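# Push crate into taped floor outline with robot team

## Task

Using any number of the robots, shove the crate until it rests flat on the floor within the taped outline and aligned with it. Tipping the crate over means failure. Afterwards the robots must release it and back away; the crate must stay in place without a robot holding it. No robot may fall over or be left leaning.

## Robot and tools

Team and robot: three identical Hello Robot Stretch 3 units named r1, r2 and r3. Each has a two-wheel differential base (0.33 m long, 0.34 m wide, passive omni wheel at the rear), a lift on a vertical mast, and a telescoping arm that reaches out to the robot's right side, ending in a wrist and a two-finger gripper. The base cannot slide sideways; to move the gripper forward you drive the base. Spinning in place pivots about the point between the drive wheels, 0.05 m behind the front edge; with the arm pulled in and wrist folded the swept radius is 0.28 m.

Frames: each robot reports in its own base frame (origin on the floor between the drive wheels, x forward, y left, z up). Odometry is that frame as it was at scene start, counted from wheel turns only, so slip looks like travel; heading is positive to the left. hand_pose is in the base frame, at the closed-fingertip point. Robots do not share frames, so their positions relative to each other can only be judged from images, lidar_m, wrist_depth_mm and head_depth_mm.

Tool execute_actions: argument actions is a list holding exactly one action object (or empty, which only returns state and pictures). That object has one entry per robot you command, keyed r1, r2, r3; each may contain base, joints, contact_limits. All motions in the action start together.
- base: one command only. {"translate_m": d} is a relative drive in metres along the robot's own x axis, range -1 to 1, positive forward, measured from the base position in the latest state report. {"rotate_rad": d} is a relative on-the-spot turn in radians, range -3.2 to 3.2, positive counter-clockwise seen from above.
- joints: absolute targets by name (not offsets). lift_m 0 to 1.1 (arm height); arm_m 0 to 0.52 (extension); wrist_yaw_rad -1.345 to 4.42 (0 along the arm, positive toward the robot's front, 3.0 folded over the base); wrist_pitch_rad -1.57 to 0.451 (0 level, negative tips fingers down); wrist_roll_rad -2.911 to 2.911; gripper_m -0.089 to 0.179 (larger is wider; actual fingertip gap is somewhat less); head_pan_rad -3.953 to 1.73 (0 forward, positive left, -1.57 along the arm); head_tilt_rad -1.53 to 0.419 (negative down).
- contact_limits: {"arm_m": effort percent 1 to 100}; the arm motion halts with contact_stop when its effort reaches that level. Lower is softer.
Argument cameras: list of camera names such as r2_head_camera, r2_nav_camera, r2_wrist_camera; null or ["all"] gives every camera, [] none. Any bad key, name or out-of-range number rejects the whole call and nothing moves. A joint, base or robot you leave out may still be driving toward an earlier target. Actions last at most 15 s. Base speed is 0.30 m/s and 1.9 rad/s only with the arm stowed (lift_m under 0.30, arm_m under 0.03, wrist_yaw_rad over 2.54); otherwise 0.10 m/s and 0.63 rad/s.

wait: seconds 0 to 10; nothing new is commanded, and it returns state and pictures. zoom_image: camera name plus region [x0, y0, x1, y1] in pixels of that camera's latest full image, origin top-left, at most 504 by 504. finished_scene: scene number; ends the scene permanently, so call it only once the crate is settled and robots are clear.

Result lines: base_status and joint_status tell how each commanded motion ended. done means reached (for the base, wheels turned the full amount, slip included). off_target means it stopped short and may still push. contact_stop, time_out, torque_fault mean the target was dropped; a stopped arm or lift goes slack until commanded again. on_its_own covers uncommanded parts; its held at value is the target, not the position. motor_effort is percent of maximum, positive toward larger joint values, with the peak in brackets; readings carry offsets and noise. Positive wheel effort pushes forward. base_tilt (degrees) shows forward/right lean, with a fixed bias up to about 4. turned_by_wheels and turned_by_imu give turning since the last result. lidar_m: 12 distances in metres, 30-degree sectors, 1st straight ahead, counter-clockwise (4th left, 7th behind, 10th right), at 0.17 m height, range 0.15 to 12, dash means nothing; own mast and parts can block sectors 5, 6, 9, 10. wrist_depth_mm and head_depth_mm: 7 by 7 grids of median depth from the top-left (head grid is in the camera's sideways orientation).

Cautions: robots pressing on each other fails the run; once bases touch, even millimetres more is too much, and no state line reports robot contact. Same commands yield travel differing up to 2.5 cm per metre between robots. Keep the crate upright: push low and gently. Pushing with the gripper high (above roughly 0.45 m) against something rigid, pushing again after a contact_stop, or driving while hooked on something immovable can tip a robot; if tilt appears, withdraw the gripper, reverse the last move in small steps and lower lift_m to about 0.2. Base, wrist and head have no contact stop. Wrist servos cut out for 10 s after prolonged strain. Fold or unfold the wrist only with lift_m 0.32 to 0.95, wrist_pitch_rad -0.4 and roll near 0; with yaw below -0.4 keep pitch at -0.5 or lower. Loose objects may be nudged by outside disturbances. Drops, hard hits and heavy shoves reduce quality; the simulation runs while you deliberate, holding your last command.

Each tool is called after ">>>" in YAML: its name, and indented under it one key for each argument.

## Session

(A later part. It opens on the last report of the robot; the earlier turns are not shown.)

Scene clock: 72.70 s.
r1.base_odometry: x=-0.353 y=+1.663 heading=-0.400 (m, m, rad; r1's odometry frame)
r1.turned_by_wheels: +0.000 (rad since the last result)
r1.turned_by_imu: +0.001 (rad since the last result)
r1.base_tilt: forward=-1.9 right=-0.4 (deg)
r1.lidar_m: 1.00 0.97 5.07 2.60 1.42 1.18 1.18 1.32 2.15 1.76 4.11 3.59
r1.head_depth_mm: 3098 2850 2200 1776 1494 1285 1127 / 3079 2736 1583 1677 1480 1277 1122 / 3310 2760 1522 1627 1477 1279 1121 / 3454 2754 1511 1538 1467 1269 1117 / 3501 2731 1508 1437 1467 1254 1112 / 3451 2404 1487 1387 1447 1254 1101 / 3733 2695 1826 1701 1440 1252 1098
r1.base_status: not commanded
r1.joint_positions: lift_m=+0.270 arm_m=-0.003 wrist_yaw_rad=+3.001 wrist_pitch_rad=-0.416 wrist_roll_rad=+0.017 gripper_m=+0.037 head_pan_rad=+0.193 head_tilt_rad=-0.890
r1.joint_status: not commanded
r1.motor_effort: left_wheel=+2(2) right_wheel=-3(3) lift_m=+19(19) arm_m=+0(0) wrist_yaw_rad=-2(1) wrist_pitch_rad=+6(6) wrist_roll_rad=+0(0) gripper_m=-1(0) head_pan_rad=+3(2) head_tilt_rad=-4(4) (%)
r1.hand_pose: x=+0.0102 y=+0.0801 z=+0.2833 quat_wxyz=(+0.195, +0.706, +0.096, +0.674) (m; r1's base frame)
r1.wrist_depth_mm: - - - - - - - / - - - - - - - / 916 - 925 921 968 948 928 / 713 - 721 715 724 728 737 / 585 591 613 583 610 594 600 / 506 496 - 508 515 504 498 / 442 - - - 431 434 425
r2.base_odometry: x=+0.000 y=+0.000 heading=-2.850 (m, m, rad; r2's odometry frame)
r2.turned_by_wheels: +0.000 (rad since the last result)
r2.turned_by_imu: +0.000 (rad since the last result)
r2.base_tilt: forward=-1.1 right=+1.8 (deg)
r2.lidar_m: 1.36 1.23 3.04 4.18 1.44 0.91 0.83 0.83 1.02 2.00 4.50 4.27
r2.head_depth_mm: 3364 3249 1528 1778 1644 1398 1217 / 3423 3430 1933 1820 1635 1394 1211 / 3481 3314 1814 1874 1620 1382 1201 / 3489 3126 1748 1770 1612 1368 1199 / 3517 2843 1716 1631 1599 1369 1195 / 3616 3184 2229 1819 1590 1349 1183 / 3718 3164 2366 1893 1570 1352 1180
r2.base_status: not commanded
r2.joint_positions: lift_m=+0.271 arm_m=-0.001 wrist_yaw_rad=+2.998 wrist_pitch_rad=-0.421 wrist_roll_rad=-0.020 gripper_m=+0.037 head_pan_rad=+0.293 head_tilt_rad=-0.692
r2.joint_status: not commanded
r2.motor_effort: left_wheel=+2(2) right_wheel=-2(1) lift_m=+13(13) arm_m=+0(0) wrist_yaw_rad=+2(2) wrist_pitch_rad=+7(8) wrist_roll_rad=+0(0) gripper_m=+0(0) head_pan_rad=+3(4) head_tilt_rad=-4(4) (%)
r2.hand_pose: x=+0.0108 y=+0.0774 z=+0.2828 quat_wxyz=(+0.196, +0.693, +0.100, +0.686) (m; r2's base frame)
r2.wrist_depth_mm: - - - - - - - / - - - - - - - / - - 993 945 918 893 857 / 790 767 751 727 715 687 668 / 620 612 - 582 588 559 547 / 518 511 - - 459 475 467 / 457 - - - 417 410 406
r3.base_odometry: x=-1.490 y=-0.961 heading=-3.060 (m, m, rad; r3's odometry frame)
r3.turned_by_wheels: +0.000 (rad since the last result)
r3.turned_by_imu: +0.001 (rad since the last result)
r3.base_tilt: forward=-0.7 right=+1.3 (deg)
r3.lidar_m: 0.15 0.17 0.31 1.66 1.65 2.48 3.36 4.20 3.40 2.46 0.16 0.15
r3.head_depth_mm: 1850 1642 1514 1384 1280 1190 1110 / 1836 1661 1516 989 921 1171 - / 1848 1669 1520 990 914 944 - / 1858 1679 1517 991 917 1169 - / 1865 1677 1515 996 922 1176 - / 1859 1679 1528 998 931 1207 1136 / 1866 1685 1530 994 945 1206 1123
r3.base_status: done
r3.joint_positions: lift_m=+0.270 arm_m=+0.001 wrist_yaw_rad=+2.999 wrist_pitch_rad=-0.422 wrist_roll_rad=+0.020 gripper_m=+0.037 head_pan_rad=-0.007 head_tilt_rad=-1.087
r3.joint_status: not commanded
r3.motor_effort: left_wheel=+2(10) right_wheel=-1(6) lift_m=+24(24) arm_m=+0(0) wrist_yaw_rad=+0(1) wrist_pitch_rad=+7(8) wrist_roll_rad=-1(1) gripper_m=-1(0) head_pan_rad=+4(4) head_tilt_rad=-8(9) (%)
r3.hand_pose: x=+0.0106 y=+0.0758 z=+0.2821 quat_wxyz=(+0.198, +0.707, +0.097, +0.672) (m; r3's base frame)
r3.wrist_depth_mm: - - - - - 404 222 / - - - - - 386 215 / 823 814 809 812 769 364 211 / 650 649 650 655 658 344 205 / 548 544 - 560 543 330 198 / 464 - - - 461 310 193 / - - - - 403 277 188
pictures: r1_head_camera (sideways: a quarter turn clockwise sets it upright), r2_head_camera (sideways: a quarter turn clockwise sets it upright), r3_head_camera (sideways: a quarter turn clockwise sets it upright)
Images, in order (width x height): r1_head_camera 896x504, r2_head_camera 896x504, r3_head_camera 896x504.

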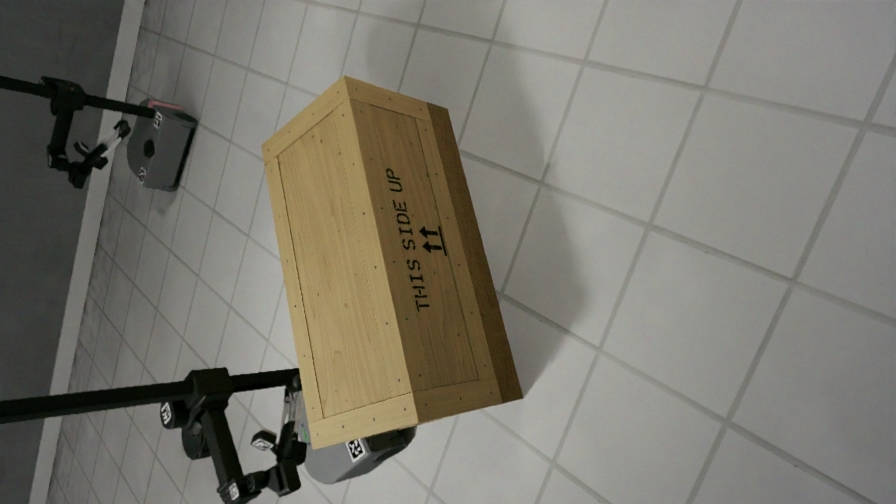

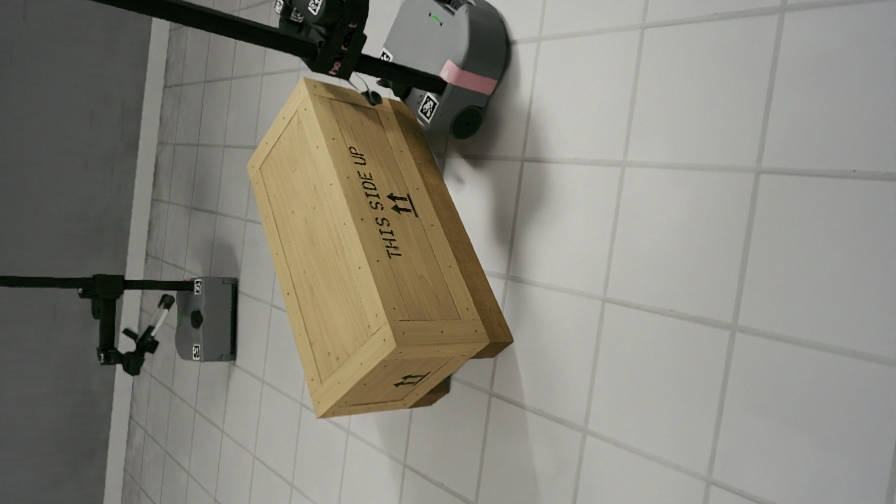

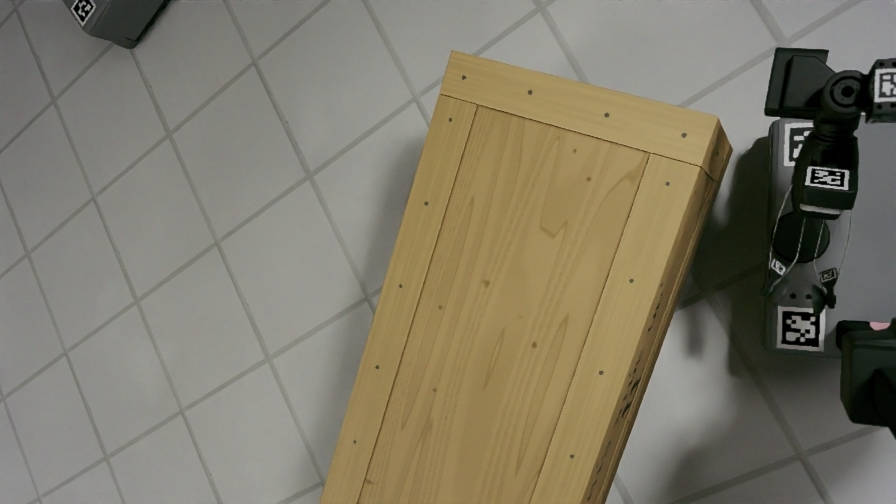

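>>> execute_actions:
  actions:
    - {"r3":{"base":{"translate_m":0.3},"joints":{"wrist_yaw_rad":3.2,"gripper_m":0.005}},"r1":{"joints":{"wrist_yaw_rad":3.2,"gripper_m":0.005}},"r2":{"joints":{"wrist_yaw_rad":3.2,"gripper_m":0.005}}}
  cameras: ["r1_head_camera","r2_head_camera","r3_head_camera"]

Scene clock: 79.60 s.
r1.base_odometry: x=-0.353 y=+1.663 heading=-0.400 (m, m, rad; r1's odometry frame)
r1.turned_by_wheels: +0.000 (rad since the last result)
r1.turned_by_imu: +0.002 (rad since the last result)
r1.base_tilt: forward=-2.0 right=-0.4 (deg)
r1.lidar_m: 1.00 0.96 5.10 2.61 1.42 1.19 1.18 1.32 2.15 1.76 4.10 3.60
r1.head_depth_mm: 3075 2919 2210 1786 1493 1275 1134 / 3087 2697 1583 1673 1473 1277 1129 / 3193 2787 1526 1608 1468 1273 1120 / 3420 2744 1515 1531 1470 1270 1119 / 3524 2701 1500 1430 1451 1255 1113 / 3476 2415 1487 1375 1446 1256 1108 / 3706 2690 1960 1707 1447 1247 1104
r1.base_status: not commanded
r1.joint_positions: lift_m=+0.270 arm_m=-0.003 wrist_yaw_rad=+3.198 wrist_pitch_rad=-0.416 wrist_roll_rad=+0.017 gripper_m=+0.005 head_pan_rad=+0.193 head_tilt_rad=-0.890
r1.joint_status: all done
r1.motor_effort: left_wheel=+2(2) right_wheel=-3(3) lift_m=+19(18) arm_m=+0(0) wrist_yaw_rad=+3(5) wrist_pitch_rad=+6(6) wrist_roll_rad=+0(0) gripper_m=+0(84) head_pan_rad=+3(3) head_tilt_rad=-4(4) (%)
r1.hand_pose: x=-0.0339 y=+0.0820 z=+0.2833 quat_wxyz=(+0.128, +0.693, +0.165, +0.690) (m; r1's base frame)
r1.wrist_depth_mm: - - - - - - - / - - - - - - - / 911 899 928 915 901 922 962 / 708 721 703 732 721 734 732 / 592 595 594 - 581 586 610 / 501 515 - - 513 496 508 / 442 - - - - 435 441
r2.base_odometry: x=+0.000 y=+0.000 heading=-2.850 (m, m, rad; r2's odometry frame)
r2.turned_by_wheels: +0.000 (rad since the last result)
r2.turned_by_imu: -0.001 (rad since the last result)
r2.base_tilt: forward=-1.1 right=+1.8 (deg)
r2.lidar_m: 1.36 1.24 3.05 4.19 1.43 0.91 0.83 0.83 1.02 2.00 4.50 4.28
r2.head_depth_mm: 3255 3480 2284 1879 1647 1406 1220 / 3447 3100 1765 1804 1630 1392 1212 / 3501 3343 1818 1844 1621 1380 1200 / 3492 3144 1749 1777 1610 1374 1198 / 3420 2851 1722 1635 1601 1365 1187 / 3583 3203 2214 1806 1586 1352 1182 / 3654 3137 2366 1888 1574 1345 1176
r2.base_status: not commanded
r2.joint_positions: lift_m=+0.271 arm_m=-0.001 wrist_yaw_rad=+3.198 wrist_pitch_rad=-0.421 wrist_roll_rad=-0.020 gripper_m=+0.005 head_pan_rad=+0.293 head_tilt_rad=-0.692
r2.joint_status: all done
r2.motor_effort: left_wheel=+2(2) right_wheel=-1(2) lift_m=+13(13) arm_m=+0(0) wrist_yaw_rad=+2(2) wrist_pitch_rad=+8(7) wrist_roll_rad=+0(0) gripper_m=+0(80) head_pan_rad=+3(3) head_tilt_rad=-3(3) (%)
r2.hand_pose: x=-0.0338 y=+0.0793 z=+0.2828 quat_wxyz=(+0.127, +0.680, +0.168, +0.702) (m; r2's base frame)
r2.wrist_depth_mm: - - - - - - - / - - - - - - - / 994 - 973 935 913 880 864 / 773 775 749 721 705 687 671 / 623 618 599 - 574 561 552 / 519 517 - - 496 473 467 / 444 - - - - 411 405
r3.base_odometry: x=-1.789 y=-0.986 heading=-3.059 (m, m, rad; r3's odometry frame)
r3.turned_by_wheels: +0.000 (rad since the last result)
r3.turned_by_imu: -0.274 (rad since the last result)
r3.base_tilt: forward=-0.7 right=+1.2 (deg)
r3.lidar_m: - - 0.15 0.21 1.60 2.45 2.79 4.29 4.28 2.70 2.61 -
r3.head_depth_mm: 1749 1612 1506 1386 1282 1190 1111 / 1576 1598 1503 1383 1268 1174 - / 1637 1640 1514 1385 917 849 - / 1854 1668 1509 1393 918 850 - / 1851 1671 1521 1395 917 861 - / 1843 1665 1520 1389 920 861 1140 / 1860 1675 1529 1404 922 868 1121
r3.base_status: translate_m off_target (by the wheels' count: +0.2997 of +0.3000)
r3.joint_positions: lift_m=+0.270 arm_m=+0.001 wrist_yaw_rad=+3.200 wrist_pitch_rad=-0.419 wrist_roll_rad=+0.020 gripper_m=+0.005 head_pan_rad=-0.004 head_tilt_rad=-1.092
r3.joint_status: all done
r3.on_its_own: left_wheel is at rest, and its effort (+35) is outside its rest range (-18 to +18); right_wheel is at rest, and its effort (+42) is outside its rest range (-18 to +18)
r3.motor_effort: left_wheel=+35(81) right_wheel=+42(80) lift_m=+30(31) arm_m=+0(0) wrist_yaw_rad=+0(2) wrist_pitch_rad=+7(8) wrist_roll_rad=+0(0) gripper_m=-1(80) head_pan_rad=+2(4) head_tilt_rad=-5(8) (%)
r3.hand_pose: x=-0.0342 y=+0.0781 z=+0.2824 quat_wxyz=(+0.129, +0.694, +0.166, +0.689) (m; r3's base frame)
r3.wrist_depth_mm: - - - - 502 189 146 / - - - - 465 170 110 / 831 830 831 831 437 165 103 / 652 656 654 650 406 164 101 / 545 543 550 - 350 161 100 / 461 - - - 266 158 99 / 410 - - - - 154 99
pictures: r1_head_camera (sideways: a quarter turn clockwise sets it upright), r2_head_camera (sideways: a quarter turn clockwise sets it upright), r3_head_camera (sideways: a quarter turn clockwise sets it upright)
Images, in order (width x height): r1_head_camera 896x504, r2_head_camera 896x504, r3_head_camera 896x504.

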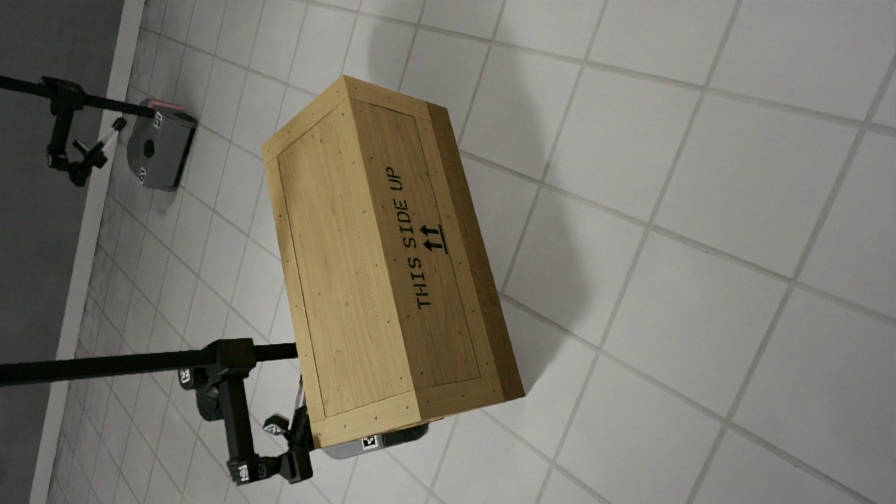

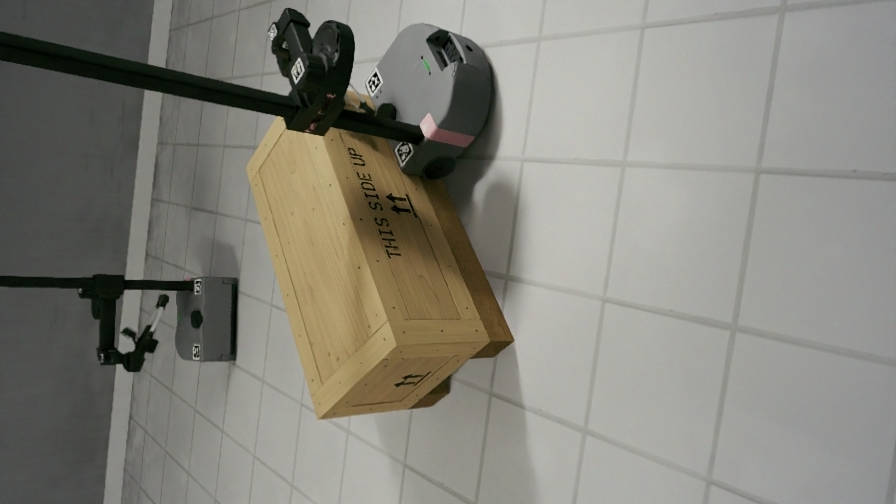

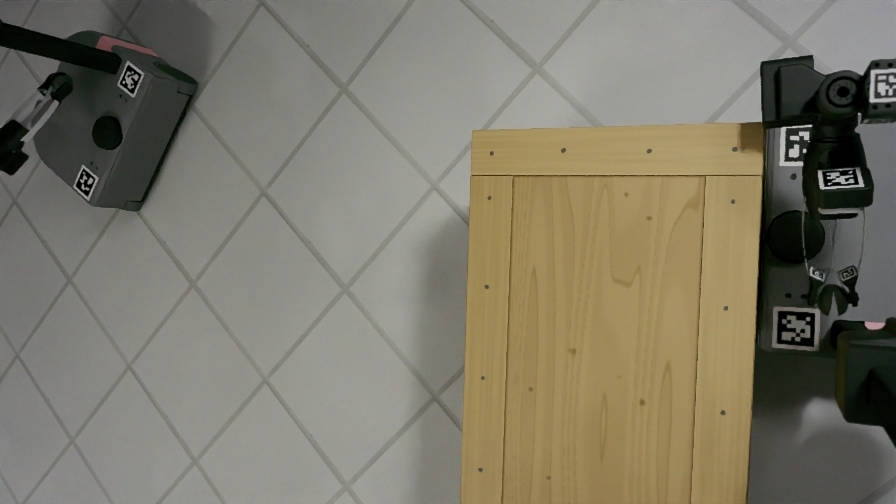

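>>> execute_actions:
  actions:
    - {"r3":{"base":{"translate_m":0.15}}}
  cameras: ["r1_head_camera","r3_head_camera"]

Scene clock: 86.13 s.
r1.base_odometry: x=-0.353 y=+1.663 heading=-0.400 (m, m, rad; r1's odometry frame)
r1.turned_by_wheels: +0.000 (rad since the last result)
r1.turned_by_imu: +0.001 (rad since the last result)
r1.base_tilt: forward=-1.9 right=-0.5 (deg)
r1.lidar_m: 1.00 0.96 5.12 2.60 1.42 1.18 1.18 1.32 2.14 1.76 4.12 3.57
r1.head_depth_mm: 3122 2877 2197 1774 1489 1287 1129 / 3097 2727 1594 1683 1482 1284 1125 / 3208 2740 1506 1623 1478 1273 1121 / 3393 2761 1507 1532 1474 1263 1121 / 3483 2656 1504 1429 1463 1250 1112 / 3379 2410 1479 1384 1451 1255 1106 / 3778 2666 1968 1703 1451 1248 1099
r1.base_status: not commanded
r1.joint_positions: lift_m=+0.270 arm_m=-0.003 wrist_yaw_rad=+3.198 wrist_pitch_rad=-0.416 wrist_roll_rad=+0.017 gripper_m=+0.005 head_pan_rad=+0.193 head_tilt_rad=-0.890
r1.joint_status: not commanded
r1.motor_effort: left_wheel=+2(2) right_wheel=-3(3) lift_m=+18(18) arm_m=+0(0) wrist_yaw_rad=+2(2) wrist_pitch_rad=+6(6) wrist_roll_rad=+0(0) gripper_m=-1(1) head_pan_rad=+3(2) head_tilt_rad=-4(5) (%)
r1.hand_pose: x=-0.0339 y=+0.0820 z=+0.2833 quat_wxyz=(+0.128, +0.693, +0.165, +0.690) (m; r1's base frame)
r1.wrist_depth_mm: - - - - - - - / - - - - - - - / 911 923 910 919 943 940 948 / 703 711 712 712 744 723 716 / 591 590 588 - 594 593 601 / 491 520 - - 495 509 493 / 446 - - - - 437 439
r2.base_odometry: x=+0.000 y=+0.000 heading=-2.850 (m, m, rad; r2's odometry frame)
r2.turned_by_wheels: +0.000 (rad since the last result)
r2.turned_by_imu: -0.001 (rad since the last result)
r2.base_tilt: forward=-1.2 right=+1.8 (deg)
r2.lidar_m: 1.36 1.24 3.06 4.18 1.43 0.91 0.83 0.83 1.02 2.00 4.49 4.27
r2.head_depth_mm: 3306 3444 2274 1870 1652 1397 1218 / 3435 3105 1760 1806 1636 1387 1208 / 3504 3326 1826 1844 1628 1385 1203 / 3428 3127 1751 1772 1611 1377 1196 / 3506 2822 1729 1635 1597 1371 1193 / 3615 3198 2215 1810 1586 1354 1186 / 3708 3162 2359 1893 1577 1352 1176
r2.base_status: not commanded
r2.joint_positions: lift_m=+0.271 arm_m=-0.001 wrist_yaw_rad=+3.198 wrist_pitch_rad=-0.421 wrist_roll_rad=-0.020 gripper_m=+0.005 head_pan_rad=+0.293 head_tilt_rad=-0.692
r2.joint_status: not commanded
r2.motor_effort: left_wheel=+2(2) right_wheel=-1(1) lift_m=+13(13) arm_m=+0(0) wrist_yaw_rad=+2(2) wrist_pitch_rad=+7(8) wrist_roll_rad=+0(0) gripper_m=-1(0) head_pan_rad=+2(3) head_tilt_rad=-3(3) (%)
r2.hand_pose: x=-0.0338 y=+0.0793 z=+0.2828 quat_wxyz=(+0.127, +0.680, +0.168, +0.702) (m; r2's base frame)
r2.wrist_depth_mm: - - - - - - - / - - - - - - - / 979 - - 954 906 867 854 / 783 769 751 719 700 688 660 / 635 615 605 - 572 561 554 / 523 512 - - 496 476 469 / 447 - - - - 412 406
r3.base_odometry: x=-1.938 y=-0.999 heading=-3.059 (m, m, rad; r3's odometry frame)
r3.turned_by_wheels: +0.000 (rad since the last result)
r3.turned_by_imu: +0.000 (rad since the last result)
r3.base_tilt: forward=-0.8 right=+1.2 (deg)
r3.lidar_m: - - 0.15 0.21 1.60 2.45 2.79 4.29 4.28 2.70 2.59 -
r3.head_depth_mm: 1741 1622 1515 1380 1278 1194 1109 / 1564 1590 1512 1383 1270 1183 - / 1626 1636 1513 1386 913 850 - / 1837 1661 1515 1395 918 850 - / 1846 1656 1525 1400 922 861 - / 1856 1670 1526 1394 921 866 1136 / 1856 1677 1519 1401 924 866 1125
r3.base_status: translate_m off_target (by the wheels' count: +0.1497 of +0.1500)
r3.joint_positions: lift_m=+0.270 arm_m=+0.001 wrist_yaw_rad=+3.200 wrist_pitch_rad=-0.419 wrist_roll_rad=+0.020 gripper_m=+0.005 head_pan_rad=-0.004 head_tilt_rad=-1.092
r3.joint_status: not commanded
r3.on_its_own: left_wheel is at rest, and its effort (+39) is outside its rest range (-18 to +18); right_wheel is at rest, and its effort (+46) is outside its rest range (-18 to +18)
r3.motor_effort: left_wheel=+39(74) right_wheel=+46(54) lift_m=+30(30) arm_m=+0(0) wrist_yaw_rad=+0(0) wrist_pitch_rad=+7(7) wrist_roll_rad=+0(0) gripper_m=-2(1) head_pan_rad=+3(3) head_tilt_rad=-5(5) (%)
r3.hand_pose: x=-0.0342 y=+0.0781 z=+0.2824 quat_wxyz=(+0.129, +0.694, +0.166, +0.689) (m; r3's base frame)
r3.wrist_depth_mm: - - - - 499 189 146 / - - - - 463 170 110 / 827 836 811 826 434 166 103 / 654 650 661 650 407 164 102 / 546 541 553 - 349 162 100 / 463 - - - 265 158 99 / 408 - - - - 155 99
pictures: r1_head_camera (sideways: a quarter turn clockwise sets it upright), r3_head_camera (sideways: a quarter turn clockwise sets it upright)
Images, in order (width x height): r1_head_camera 896x504, r3_head_camera 896x504.

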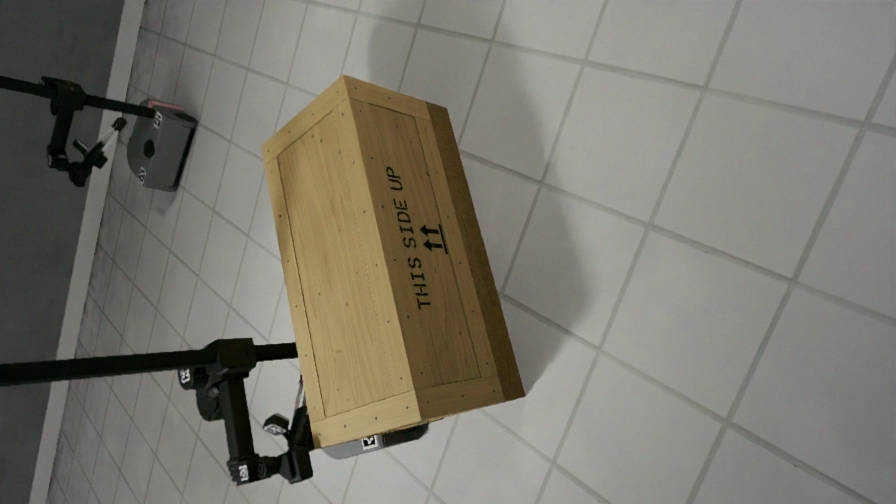

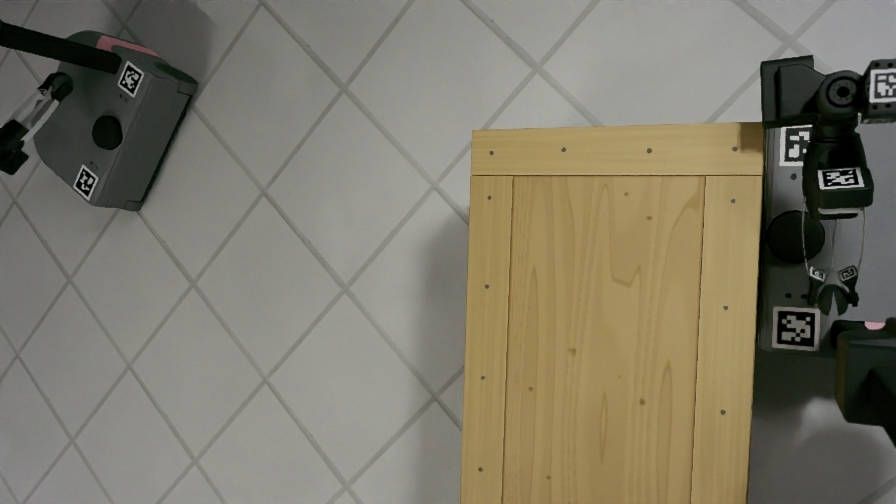

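>>> execute_actions:
  actions:
    - {"r3":{"base":{"translate_m":-0.01}},"r2":{"base":{"rotate_rad":-0.08}},"r1":{"base":{"translate_m":-0.55},"joints":{"head_tilt_rad":-0.7,"head_pan_rad":0}}}
  cameras: []

>>> execute_actions:
  actions:
    - {"r2":{"base":{"translate_m":0.95},"joints":{"head_tilt_rad":-1.0,"head_pan_rad":0}}}
  cameras: []

>>> execute_actions:
  actions:
    - {"r2":{"base":{"rotate_rad":0.97}}}
  cameras: ["r2_head_camera","r2_nav_camera","r1_head_camera"]

Scene clock: 122.37 s.
r1.base_odometry: x=-0.859 y=+1.877 heading=-0.400 (m, m, rad; r1's odometry frame)
r1.turned_by_wheels: +0.000 (rad since the last result)
r1.turned_by_imu: +0.001 (rad since the last result)
r1.base_tilt: forward=-2.1 right=-0.4 (deg)
r1.lidar_m: 1.49 1.47 5.22 1.44 0.77 0.64 0.64 0.71 1.17 3.55 1.89 4.13
r1.head_depth_mm: 3475 3855 3041 2213 1730 1404 1194 / 3521 3878 3030 2176 1708 1410 1194 / 3591 3994 2965 2156 1687 1396 1183 / 3581 3844 2075 2057 1702 1396 1177 / 3756 - 2060 1924 1669 1381 1174 / 3767 - 1984 1820 1663 1370 1166 / 3888 3992 1976 1933 1643 1363 1164
r1.base_status: done
r1.joint_positions: lift_m=+0.270 arm_m=-0.003 wrist_yaw_rad=+3.199 wrist_pitch_rad=-0.416 wrist_roll_rad=+0.017 gripper_m=+0.005 head_pan_rad=+0.007 head_tilt_rad=-0.704
r1.joint_status: all done
r1.motor_effort: left_wheel=+2(6) right_wheel=-2(11) lift_m=+18(19) arm_m=+0(1) wrist_yaw_rad=+1(3) wrist_pitch_rad=+6(6) wrist_roll_rad=+0(0) gripper_m=-1(1) head_pan_rad=-2(17) head_tilt_rad=+2(18) (%)
r1.hand_pose: x=-0.0341 y=+0.0820 z=+0.2833 quat_wxyz=(+0.128, +0.693, +0.165, +0.690) (m; r1's base frame)
r1.wrist_depth_mm: 643 839 - - - - - / 651 865 - - - - - / 648 830 930 917 928 925 939 / 650 714 716 707 736 727 715 / 594 581 586 - 604 594 592 / 499 515 - - 496 494 505 / 444 - - - - 434 428
r2.base_odometry: x=+0.000 y=+0.000 heading=-2.930 (m, m, rad; r2's odometry frame)
r2.turned_by_wheels: -0.080 (rad since the last result)
r2.turned_by_imu: -0.082 (rad since the last result)
r2.base_tilt: forward=-1.3 right=+1.8 (deg)
r2.lidar_m: 1.46 1.24 3.05 4.19 1.61 0.95 0.83 0.83 0.97 1.71 4.48 4.49
r2.head_depth_mm: 3455 3490 2512 1992 1642 1394 1214 / 3345 3231 1675 1841 1632 1395 1216 / 3508 3332 1777 1827 1625 1379 1203 / 3476 3318 1786 1824 1614 1374 1199 / 3497 3234 1735 1714 1609 1366 1190 / 3435 3145 1701 1646 1577 1363 1185 / 3514 3150 2354 1831 1576 1352 1180
r2.base_status: done
r2.joint_positions: lift_m=+0.271 arm_m=-0.001 wrist_yaw_rad=+3.198 wrist_pitch_rad=-0.421 wrist_roll_rad=-0.020 gripper_m=+0.005 head_pan_rad=+0.293 head_tilt_rad=-0.692
r2.joint_status: not commanded
r2.motor_effort: left_wheel=+2(12) right_wheel=-1(7) lift_m=+13(13) arm_m=+0(0) wrist_yaw_rad=+1(2) wrist_pitch_rad=+7(7) wrist_roll_rad=+0(0) gripper_m=-1(1) head_pan_rad=+3(3) head_tilt_rad=-4(4) (%)
r2.hand_pose: x=-0.0339 y=+0.0793 z=+0.2829 quat_wxyz=(+0.127, +0.680, +0.169, +0.702) (m; r2's base frame)
r2.wrist_depth_mm: - - - - - - - / - - - - - - - / - - 989 948 910 885 861 / 788 768 737 712 711 685 671 / 623 613 591 - 575 564 554 / 521 514 - - 493 477 466 / 443 - - - - 414 404
r3.base_odometry: x=-1.928 y=-0.998 heading=-3.059 (m, m, rad; r3's odometry frame)
r3.turned_by_wheels: +0.000 (rad since the last result)
r3.turned_by_imu: +0.000 (rad since the last result)
r3.base_tilt: forward=-0.7 right=+1.3 (deg)
r3.lidar_m: - - 0.15 0.24 1.59 2.45 2.79 4.29 4.27 2.71 2.52 -
r3.head_depth_mm: 1801 1636 1505 1390 1272 1193 1107 / 1823 1686 1506 1391 1271 1181 - / 1835 1661 1512 1387 913 860 - / 1845 1669 1507 1388 915 861 - / 1840 1668 1523 1400 919 863 - / 1862 1683 1522 1405 921 862 1137 / 1867 1672 1525 1399 920 877 1124
r3.base_status: done
r3.joint_positions: lift_m=+0.270 arm_m=+0.001 wrist_yaw_rad=+3.200 wrist_pitch_rad=-0.419 wrist_roll_rad=+0.020 gripper_m=+0.005 head_pan_rad=-0.004 head_tilt_rad=-1.092
r3.joint_status: not commanded
r3.motor_effort: left_wheel=+1(28) right_wheel=+2(33) lift_m=+31(30) arm_m=+0(0) wrist_yaw_rad=+0(0) wrist_pitch_rad=+7(7) wrist_roll_rad=+0(1) gripper_m=-1(1) head_pan_rad=+3(3) head_tilt_rad=-5(6) (%)
r3.hand_pose: x=-0.0342 y=+0.0781 z=+0.2824 quat_wxyz=(+0.129, +0.694, +0.166, +0.689) (m; r3's base frame)
r3.wrist_depth_mm: - - - - 554 197 146 / - - - - 526 192 118 / 824 820 826 828 493 188 116 / 653 651 647 654 451 186 115 / 542 539 554 - 392 182 113 / 466 - - - 293 178 113 / 409 - - - - 174 112
pictures: none
No camera images: the call's "cameras" was empty. Leave "cameras" out to get every camera's image.

Scene clock: 127.23 s.
r1.base_odometry: x=-0.859 y=+1.877 heading=-0.400 (m, m, rad; r1's odometry frame)
r1.turned_by_wheels: +0.000 (rad since the last result)
r1.turned_by_imu: +0.001 (rad since the last result)
r1.base_tilt: forward=-1.8 right=-0.4 (deg)
r1.lidar_m: 1.49 1.47 5.20 1.45 0.77 0.64 0.64 0.71 1.16 3.55 1.89 4.15
r1.head_depth_mm: 3412 3904 3026 2203 1714 1410 1193 / 3491 3959 2974 2195 1731 1399 1190 / 3613 3966 2988 2156 1685 1387 1183 / 3666 - 2075 2049 1674 1385 1181 / 3682 - 2059 1919 1681 1390 1177 / 3808 - 1962 1813 1653 1383 1168 / 3791 - 1979 1932 1649 1361 1164
r1.base_status: not commanded
r1.joint_positions: lift_m=+0.270 arm_m=-0.003 wrist_yaw_rad=+3.199 wrist_pitch_rad=-0.416 wrist_roll_rad=+0.017 gripper_m=+0.005 head_pan_rad=+0.007 head_tilt_rad=-0.704
r1.joint_status: not commanded
r1.motor_effort: left_wheel=+3(2) right_wheel=-2(2) lift_m=+18(19) arm_m=-1(0) wrist_yaw_rad=+1(1) wrist_pitch_rad=+6(6) wrist_roll_rad=+0(0) gripper_m=+0(1) head_pan_rad=-2(2) head_tilt_rad=+1(1) (%)
r1.hand_pose: x=-0.0341 y=+0.0820 z=+0.2833 quat_wxyz=(+0.128, +0.693, +0.165, +0.690) (m; r1's base frame)
r1.wrist_depth_mm: 641 821 - - - - - / 641 877 - - - - - / 637 826 905 937 908 918 942 / 654 711 727 712 723 720 741 / 586 595 590 - 588 597 588 / 497 515 - - 504 499 498 / 446 - - - - 428 439
r2.base_odometry: x=-0.929 y=-0.200 heading=-2.930 (m, m, rad; r2's odometry frame)
r2.turned_by_wheels: +0.000 (rad since the last result)
r2.turned_by_imu: -0.001 (rad since the last result)
r2.base_tilt: forward=-1.2 right=+1.9 (deg)
r2.lidar_m: 0.66 0.53 0.57 0.59 3.41 2.00 1.75 1.75 2.04 3.59 4.27 3.41
r2.head_depth_mm: 2310 1986 1716 1522 1370 1243 1134 / 2294 1967 1701 1511 1359 1240 1134 / 2285 1931 1702 1503 1356 1236 1138 / 2258 1929 1655 1432 1290 1225 1135 / 2230 1923 1110 891 1205 1222 1129 / 2203 1888 1186 877 1274 1213 1125 / 2139 590 762 1077 1273 1203 1106
r2.base_status: done
r2.joint_positions: lift_m=+0.271 arm_m=-0.001 wrist_yaw_rad=+3.199 wrist_pitch_rad=-0.420 wrist_roll_rad=-0.020 gripper_m=+0.005 head_pan_rad=+0.007 head_tilt_rad=-0.988
r2.joint_status: all done
r2.motor_effort: left_wheel=+2(15) right_wheel=-2(4) lift_m=+13(13) arm_m=+0(0) wrist_yaw_rad=+1(2) wrist_pitch_rad=+8(8) wrist_roll_rad=+0(0) gripper_m=+0(0) head_pan_rad=-4(26) head_tilt_rad=-5(24) (%)
r2.hand_pose: x=-0.0341 y=+0.0793 z=+0.2829 quat_wxyz=(+0.126, +0.680, +0.169, +0.703) (m; r2's base frame)
r2.wrist_depth_mm: - - - - - 505 443 / - - - - - 541 471 / - - 991 933 869 579 500 / 783 764 739 725 690 635 528 / 622 612 603 - 579 562 535 / 518 518 - - 500 474 467 / 448 - - - - 413 404
r3.base_odometry: x=-1.928 y=-0.998 heading=-3.059 (m, m, rad; r3's odometry frame)
r3.turned_by_wheels: +0.000 (rad since the last result)
r3.turned_by_imu: +0.000 (rad since the last result)
r3.base_tilt: forward=-0.7 right=+1.2 (deg)
r3.lidar_m: - - 0.15 0.24 0.66 0.65 2.79 4.29 4.29 2.71 2.53 -
r3.head_depth_mm: 1785 1646 1504 1384 1274 1187 1109 / 1836 1649 1514 1388 1264 1177 - / 1838 1656 1501 1389 913 857 - / 1840 1661 1508 1390 918 859 - / 1850 1668 1521 1395 918 862 - / 1845 1671 1526 1397 920 861 1131 / 1859 1675 1531 1396 917 872 1122
r3.base_status: not commanded
r3.joint_positions: lift_m=+0.270 arm_m=+0.001 wrist_yaw_rad=+3.200 wrist_pitch_rad=-0.419 wrist_roll_rad=+0.020 gripper_m=+0.005 head_pan_rad=-0.004 head_tilt_rad=-1.092
r3.joint_status: not commanded
r3.motor_effort: left_wheel=+0(0) right_wheel=+2(1) lift_m=+30(30) arm_m=+0(0) wrist_yaw_rad=+0(0) wrist_pitch_rad=+7(7) wrist_roll_rad=+0(0) gripper_m=-2(1) head_pan_rad=+2(2) head_tilt_rad=-6(4) (%)
r3.hand_pose: x=-0.0342 y=+0.0781 z=+0.2824 quat_wxyz=(+0.129, +0.694, +0.166, +0.689) (m; r3's base frame)
r3.wrist_depth_mm: - - - - 557 196 146 / 676 675 - - 525 192 118 / 556 602 785 828 489 188 117 / 598 631 654 649 451 186 115 / 541 545 553 - 394 181 113 / 466 - - - 293 178 113 / 409 - - - - 174 112
pictures: none
No camera images: the call's "cameras" was empty. Leave "cameras" out to get every camera's image.

Scene clock: 129.17 s.
r1.base_odometry: x=-0.859 y=+1.877 heading=-0.400 (m, m, rad; r1's odometry frame)
r1.turned_by_wheels: +0.000 (rad since the last result)
r1.turned_by_imu: +0.001 (rad since the last result)
r1.base_tilt: forward=-1.9 right=-0.4 (deg)
r1.lidar_m: 1.49 1.47 5.21 1.44 0.77 0.64 0.64 0.71 1.16 3.55 1.89 4.14
r1.head_depth_mm: 3456 3841 3046 2199 1710 1410 1192 / 3527 3884 2999 2164 1702 1408 1193 / 3615 3965 3030 2160 1700 1388 1198 / 3635 - 2082 2064 1685 1398 1181 / 3681 3927 2079 1922 1678 1394 1172 / 3807 - 1997 1813 1682 1376 1172 / 3803 - 1963 1939 1643 1370 1161
r1.base_status: not commanded
r1.joint_positions: lift_m=+0.270 arm_m=-0.003 wrist_yaw_rad=+3.199 wrist_pitch_rad=-0.416 wrist_roll_rad=+0.017 gripper_m=+0.005 head_pan_rad=+0.007 head_tilt_rad=-0.704
r1.joint_status: not commanded
r1.motor_effort: left_wheel=+2(1) right_wheel=-2(2) lift_m=+19(19) arm_m=+0(0) wrist_yaw_rad=+1(1) wrist_pitch_rad=+6(6) wrist_roll_rad=+0(0) gripper_m=-1(1) head_pan_rad=-2(2) head_tilt_rad=+1(2) (%)
r1.hand_pose: x=-0.0341 y=+0.0820 z=+0.2833 quat_wxyz=(+0.128, +0.693, +0.165, +0.690) (m; r1's base frame)
r1.wrist_depth_mm: 643 839 - - - - - / 632 848 - - - - - / 664 819 914 947 973 954 923 / 657 714 739 717 737 729 718 / 589 599 592 - 594 603 590 / 502 512 - - 497 498 505 / 451 - - - - 434 433
r2.base_odometry: x=-0.929 y=-0.200 heading=-1.960 (m, m, rad; r2's odometry frame)
r2.turned_by_wheels: +0.970 (rad since the last result)
r2.turned_by_imu: +0.981 (rad since the last result)
r2.base_tilt: forward=-1.2 right=+1.8 (deg)
r2.lidar_m: 0.57 0.58 3.93 2.11 1.75 1.75 1.95 3.13 4.26 3.62 0.83 0.53
r2.head_depth_mm: 2275 1983 1224 1087 856 1130 1139 / 2304 1963 1219 1106 1232 1206 1137 / 2286 1936 1206 1110 1309 1232 1142 / 2261 1933 1199 1105 1309 1224 1129 / 2219 1907 1192 1091 1305 1217 1123 / 2221 1892 1224 1102 1312 1208 1119 / 2183 1880 1643 1465 1320 1209 1108
r2.base_status: done
r2.joint_positions: lift_m=+0.271 arm_m=-0.001 wrist_yaw_rad=+3.199 wrist_pitch_rad=-0.420 wrist_roll_rad=-0.020 gripper_m=+0.005 head_pan_rad=+0.007 head_tilt_rad=-0.988
r2.joint_status: not commanded
r2.motor_effort: left_wheel=-3(13) right_wheel=+2(6) lift_m=+13(13) arm_m=+0(0) wrist_yaw_rad=+1(2) wrist_pitch_rad=+8(7) wrist_roll_rad=+0(0) gripper_m=-1(0) head_pan_rad=-3(4) head_tilt_rad=-5(5) (%)
r2.hand_pose: x=-0.0341 y=+0.0793 z=+0.2829 quat_wxyz=(+0.126, +0.680, +0.169, +0.703) (m; r2's base frame)
r2.wrist_depth_mm: - - - - - - - / - - - - - - - / - - 996 934 911 884 877 / 787 768 747 711 699 684 666 / 630 608 603 - 571 558 554 / 522 511 - - 499 470 466 / 448 - - - - 414 403
r3.base_odometry: x=-1.928 y=-0.998 heading=-3.059 (m, m, rad; r3's odometry frame)
r3.turned_by_wheels: +0.000 (rad since the last result)
r3.turned_by_imu: +0.000 (rad since the last result)
r3.base_tilt: forward=-0.7 right=+1.2 (deg)
r3.lidar_m: - - 0.15 0.24 0.66 0.66 2.78 4.30 4.27 2.71 2.53 -
r3.head_depth_mm: 1803 1658 1508 1381 1280 1195 1111 / 1838 1660 1515 1395 1272 1181 - / 1826 1651 1521 1392 917 857 - / 1848 1666 1517 1396 913 859 - / 1836 1661 1525 1398 918 861 - / 1860 1673 1538 1404 919 864 1137 / 1864 1668 1523 1392 922 875 1123
r3.base_status: not commanded
r3.joint_positions: lift_m=+0.270 arm_m=+0.001 wrist_yaw_rad=+3.200 wrist_pitch_rad=-0.419 wrist_roll_rad=+0.020 gripper_m=+0.005 head_pan_rad=-0.004 head_tilt_rad=-1.092
r3.joint_status: not commanded
r3.motor_effort: left_wheel=+0(1) right_wheel=+1(1) lift_m=+29(30) arm_m=+0(0) wrist_yaw_rad=+0(0) wrist_pitch_rad=+7(7) wrist_roll_rad=+0(0) gripper_m=-1(1) head_pan_rad=+2(2) head_tilt_rad=-6(5) (%)
r3.hand_pose: x=-0.0342 y=+0.0781 z=+0.2824 quat_wxyz=(+0.129, +0.694, +0.166, +0.689) (m; r3's base frame)
r3.wrist_depth_mm: - - - - 557 197 145 / 680 679 - - 524 192 118 / 513 635 834 815 487 188 116 / 505 634 653 648 454 186 115 / 536 540 552 - 388 182 113 / 463 - - - 294 178 113 / 412 - - - - 174 112
pictures: r1_head_camera (sideways: a quarter turn clockwise sets it upright), r2_head_camera (sideways: a quarter turn clockwise sets it upright), r2_nav_camera (sideways: a quarter turn counterclockwise sets it upright)
Images, in order (width x height): r1_head_camera 896x504, r2_head_camera 896x504, r2_nav_camera 672x504.

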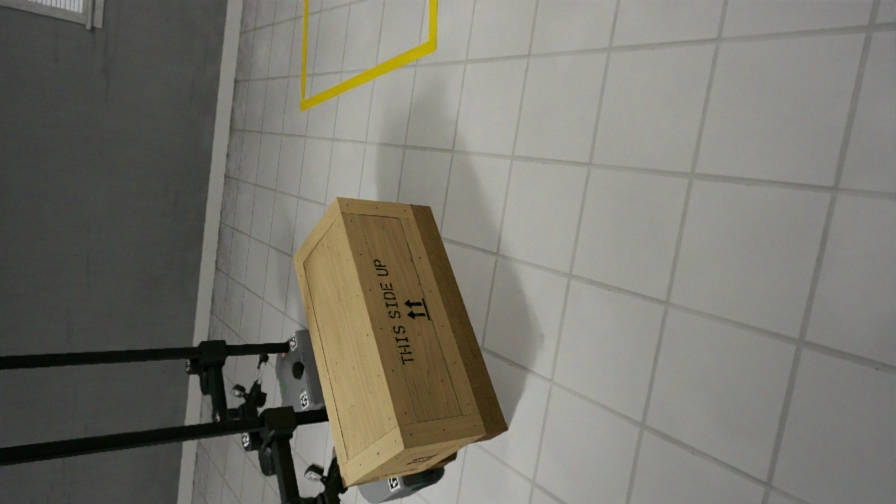

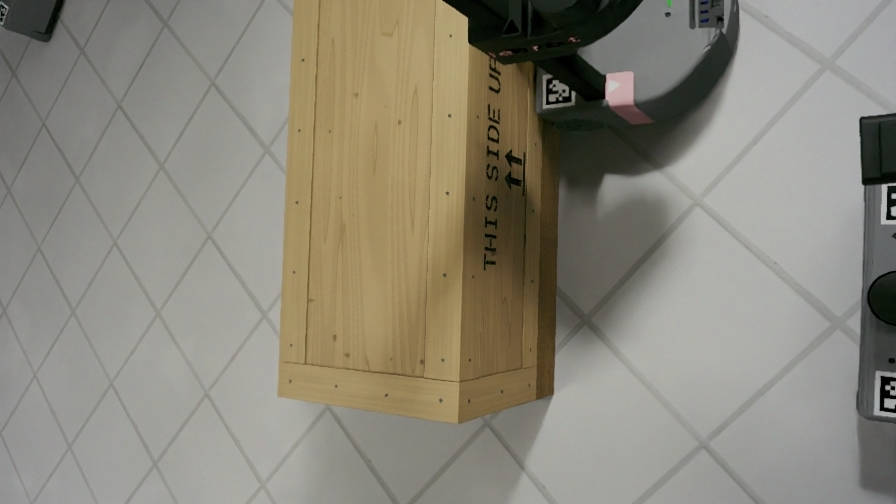

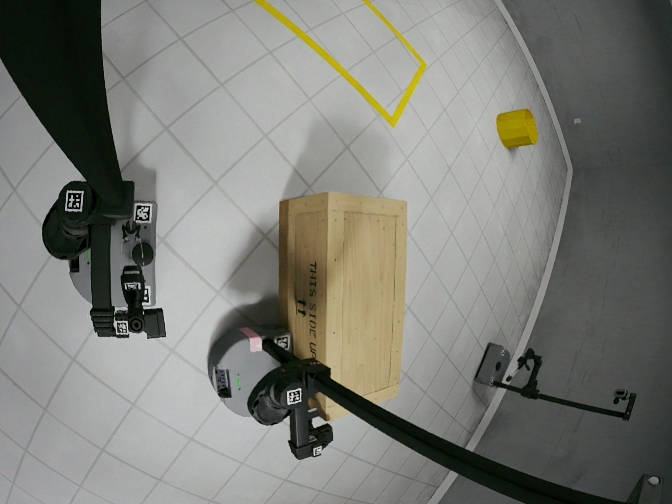

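>>> execute_actions:
  actions:
    - {"r2":{"base":{"translate_m":0.3},"joints":{"head_tilt_rad":-1.25}}}
  cameras: ["r2_head_camera"]

Scene clock: 133.57 s.
r1.base_odometry: x=-0.859 y=+1.877 heading=-0.400 (m, m, rad; r1's odometry frame)
r1.turned_by_wheels: +0.000 (rad since the last result)
r1.turned_by_imu: +0.001 (rad since the last result)
r1.base_tilt: forward=-1.9 right=-0.3 (deg)
r1.lidar_m: 1.49 1.47 5.21 1.44 0.77 0.64 0.64 0.72 1.17 3.55 1.89 4.15
r1.head_depth_mm: 3459 3896 3082 2214 1729 1419 1197 / 3547 3931 2989 2142 1716 1408 1192 / 3548 3955 2985 2178 1711 1392 1194 / 3642 - 2083 2068 1699 1390 1176 / 3722 3984 2053 1935 1662 1384 1174 / 3861 - 1985 1815 1657 1384 1169 / 3842 - 1981 1927 1655 1366 1163
r1.base_status: not commanded
r1.joint_positions: lift_m=+0.270 arm_m=-0.003 wrist_yaw_rad=+3.199 wrist_pitch_rad=-0.416 wrist_roll_rad=+0.017 gripper_m=+0.005 head_pan_rad=+0.007 head_tilt_rad=-0.704
r1.joint_status: not commanded
r1.motor_effort: left_wheel=+3(2) right_wheel=-2(2) lift_m=+19(19) arm_m=+0(0) wrist_yaw_rad=+2(1) wrist_pitch_rad=+6(6) wrist_roll_rad=+0(0) gripper_m=-1(1) head_pan_rad=-2(1) head_tilt_rad=+3(3) (%)
r1.hand_pose: x=-0.0341 y=+0.0820 z=+0.2833 quat_wxyz=(+0.128, +0.693, +0.165, +0.690) (m; r1's base frame)
r1.wrist_depth_mm: 635 836 - - - - - / 638 867 - - - - - / 649 814 948 913 928 916 938 / 642 725 712 737 734 736 709 / 583 581 584 - 598 604 595 / 496 512 - - 495 497 507 / 448 - - - - 433 441
r2.base_odometry: x=-1.043 y=-0.477 heading=-1.960 (m, m, rad; r2's odometry frame)
r2.turned_by_wheels: +0.000 (rad since the last result)
r2.turned_by_imu: -0.001 (rad since the last result)
r2.base_tilt: forward=-1.2 right=+1.9 (deg)
r2.lidar_m: 0.27 0.27 4.22 2.37 1.97 1.97 2.20 3.53 4.44 3.30 0.33 0.28
r2.head_depth_mm: 1628 1527 1014 968 918 1081 1146 / 1621 1522 1012 957 1164 1187 1146 / 1604 1510 1006 955 1250 - 1124 / 1600 1498 996 954 1250 - - / 1591 1486 996 952 1243 - - / 1582 1479 984 946 1240 1198 - / 1572 1473 1384 1300 1238 1188 -
r2.base_status: done
r2.joint_positions: lift_m=+0.271 arm_m=-0.001 wrist_yaw_rad=+3.199 wrist_pitch_rad=-0.420 wrist_roll_rad=-0.020 gripper_m=+0.005 head_pan_rad=+0.007 head_tilt_rad=-1.235
r2.joint_status: all done
r2.motor_effort: left_wheel=-3(9) right_wheel=+1(8) lift_m=+13(13) arm_m=+0(0) wrist_yaw_rad=+1(1) wrist_pitch_rad=+8(8) wrist_roll_rad=+0(0) gripper_m=-1(1) head_pan_rad=-3(4) head_tilt_rad=-7(25) (%)
r2.hand_pose: x=-0.0341 y=+0.0793 z=+0.2829 quat_wxyz=(+0.126, +0.680, +0.169, +0.703) (m; r2's base frame)
r2.wrist_depth_mm: - - - - - - - / - - - - - - - / - - 991 939 916 887 865 / 788 774 748 718 717 683 675 / 633 611 598 - 571 561 550 / 523 511 - - 497 472 444 / 443 - - - - 410 378
r3.base_odometry: x=-1.928 y=-0.998 heading=-3.059 (m, m, rad; r3's odometry frame)
r3.turned_by_wheels: +0.000 (rad since the last result)
r3.turned_by_imu: +0.000 (rad since the last result)
r3.base_tilt: forward=-0.7 right=+1.2 (deg)
r3.lidar_m: - - 0.15 0.24 2.45 2.45 2.78 4.28 4.27 2.70 2.53 -
r3.head_depth_mm: 1794 1654 1502 1376 1272 1188 1111 / 1832 1651 1514 1390 1268 1181 - / 1823 1664 1505 1393 915 859 - / 1840 1657 1512 1404 916 860 - / 1865 1677 1512 1392 917 864 - / 1874 1670 1529 1400 921 864 1137 / 1861 1683 1518 1404 923 874 1130
r3.base_status: not commanded
r3.joint_positions: lift_m=+0.270 arm_m=+0.001 wrist_yaw_rad=+3.200 wrist_pitch_rad=-0.419 wrist_roll_rad=+0.020 gripper_m=+0.005 head_pan_rad=-0.004 head_tilt_rad=-1.092
r3.joint_status: not commanded
r3.motor_effort: left_wheel=+0(0) right_wheel=+1(1) lift_m=+30(30) arm_m=+0(0) wrist_yaw_rad=+0(0) wrist_pitch_rad=+7(7) wrist_roll_rad=+0(0) gripper_m=-1(1) head_pan_rad=+2(2) head_tilt_rad=-5(4) (%)
r3.hand_pose: x=-0.0342 y=+0.0781 z=+0.2824 quat_wxyz=(+0.129, +0.694, +0.166, +0.689) (m; r3's base frame)
r3.wrist_depth_mm: - - 542 - 560 196 145 / - - 640 - 520 192 119 / 822 501 502 830 489 188 116 / 656 460 443 663 450 185 115 / 541 526 492 - 395 181 113 / 463 - - - 294 178 113 / 409 - - - - 174 112
pictures: r2_head_camera (sideways: a quarter turn clockwise sets it upright)
Images, in order (width x height): r2_head_camera 896x504.

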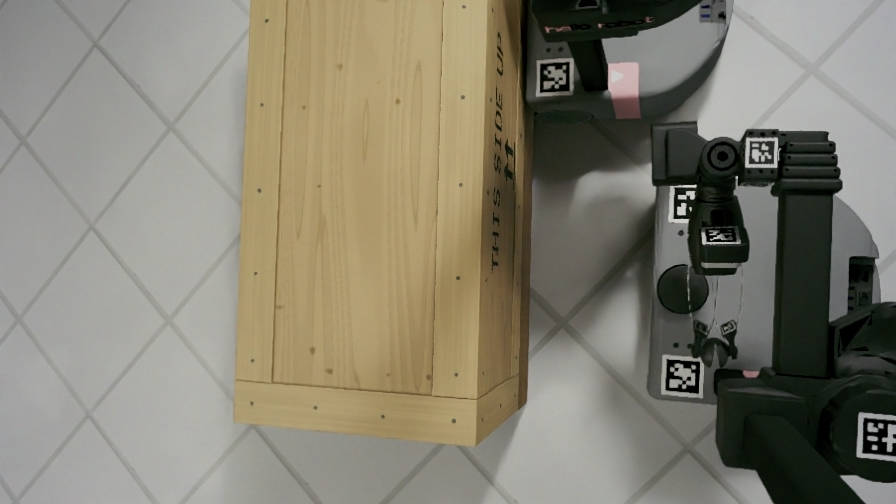

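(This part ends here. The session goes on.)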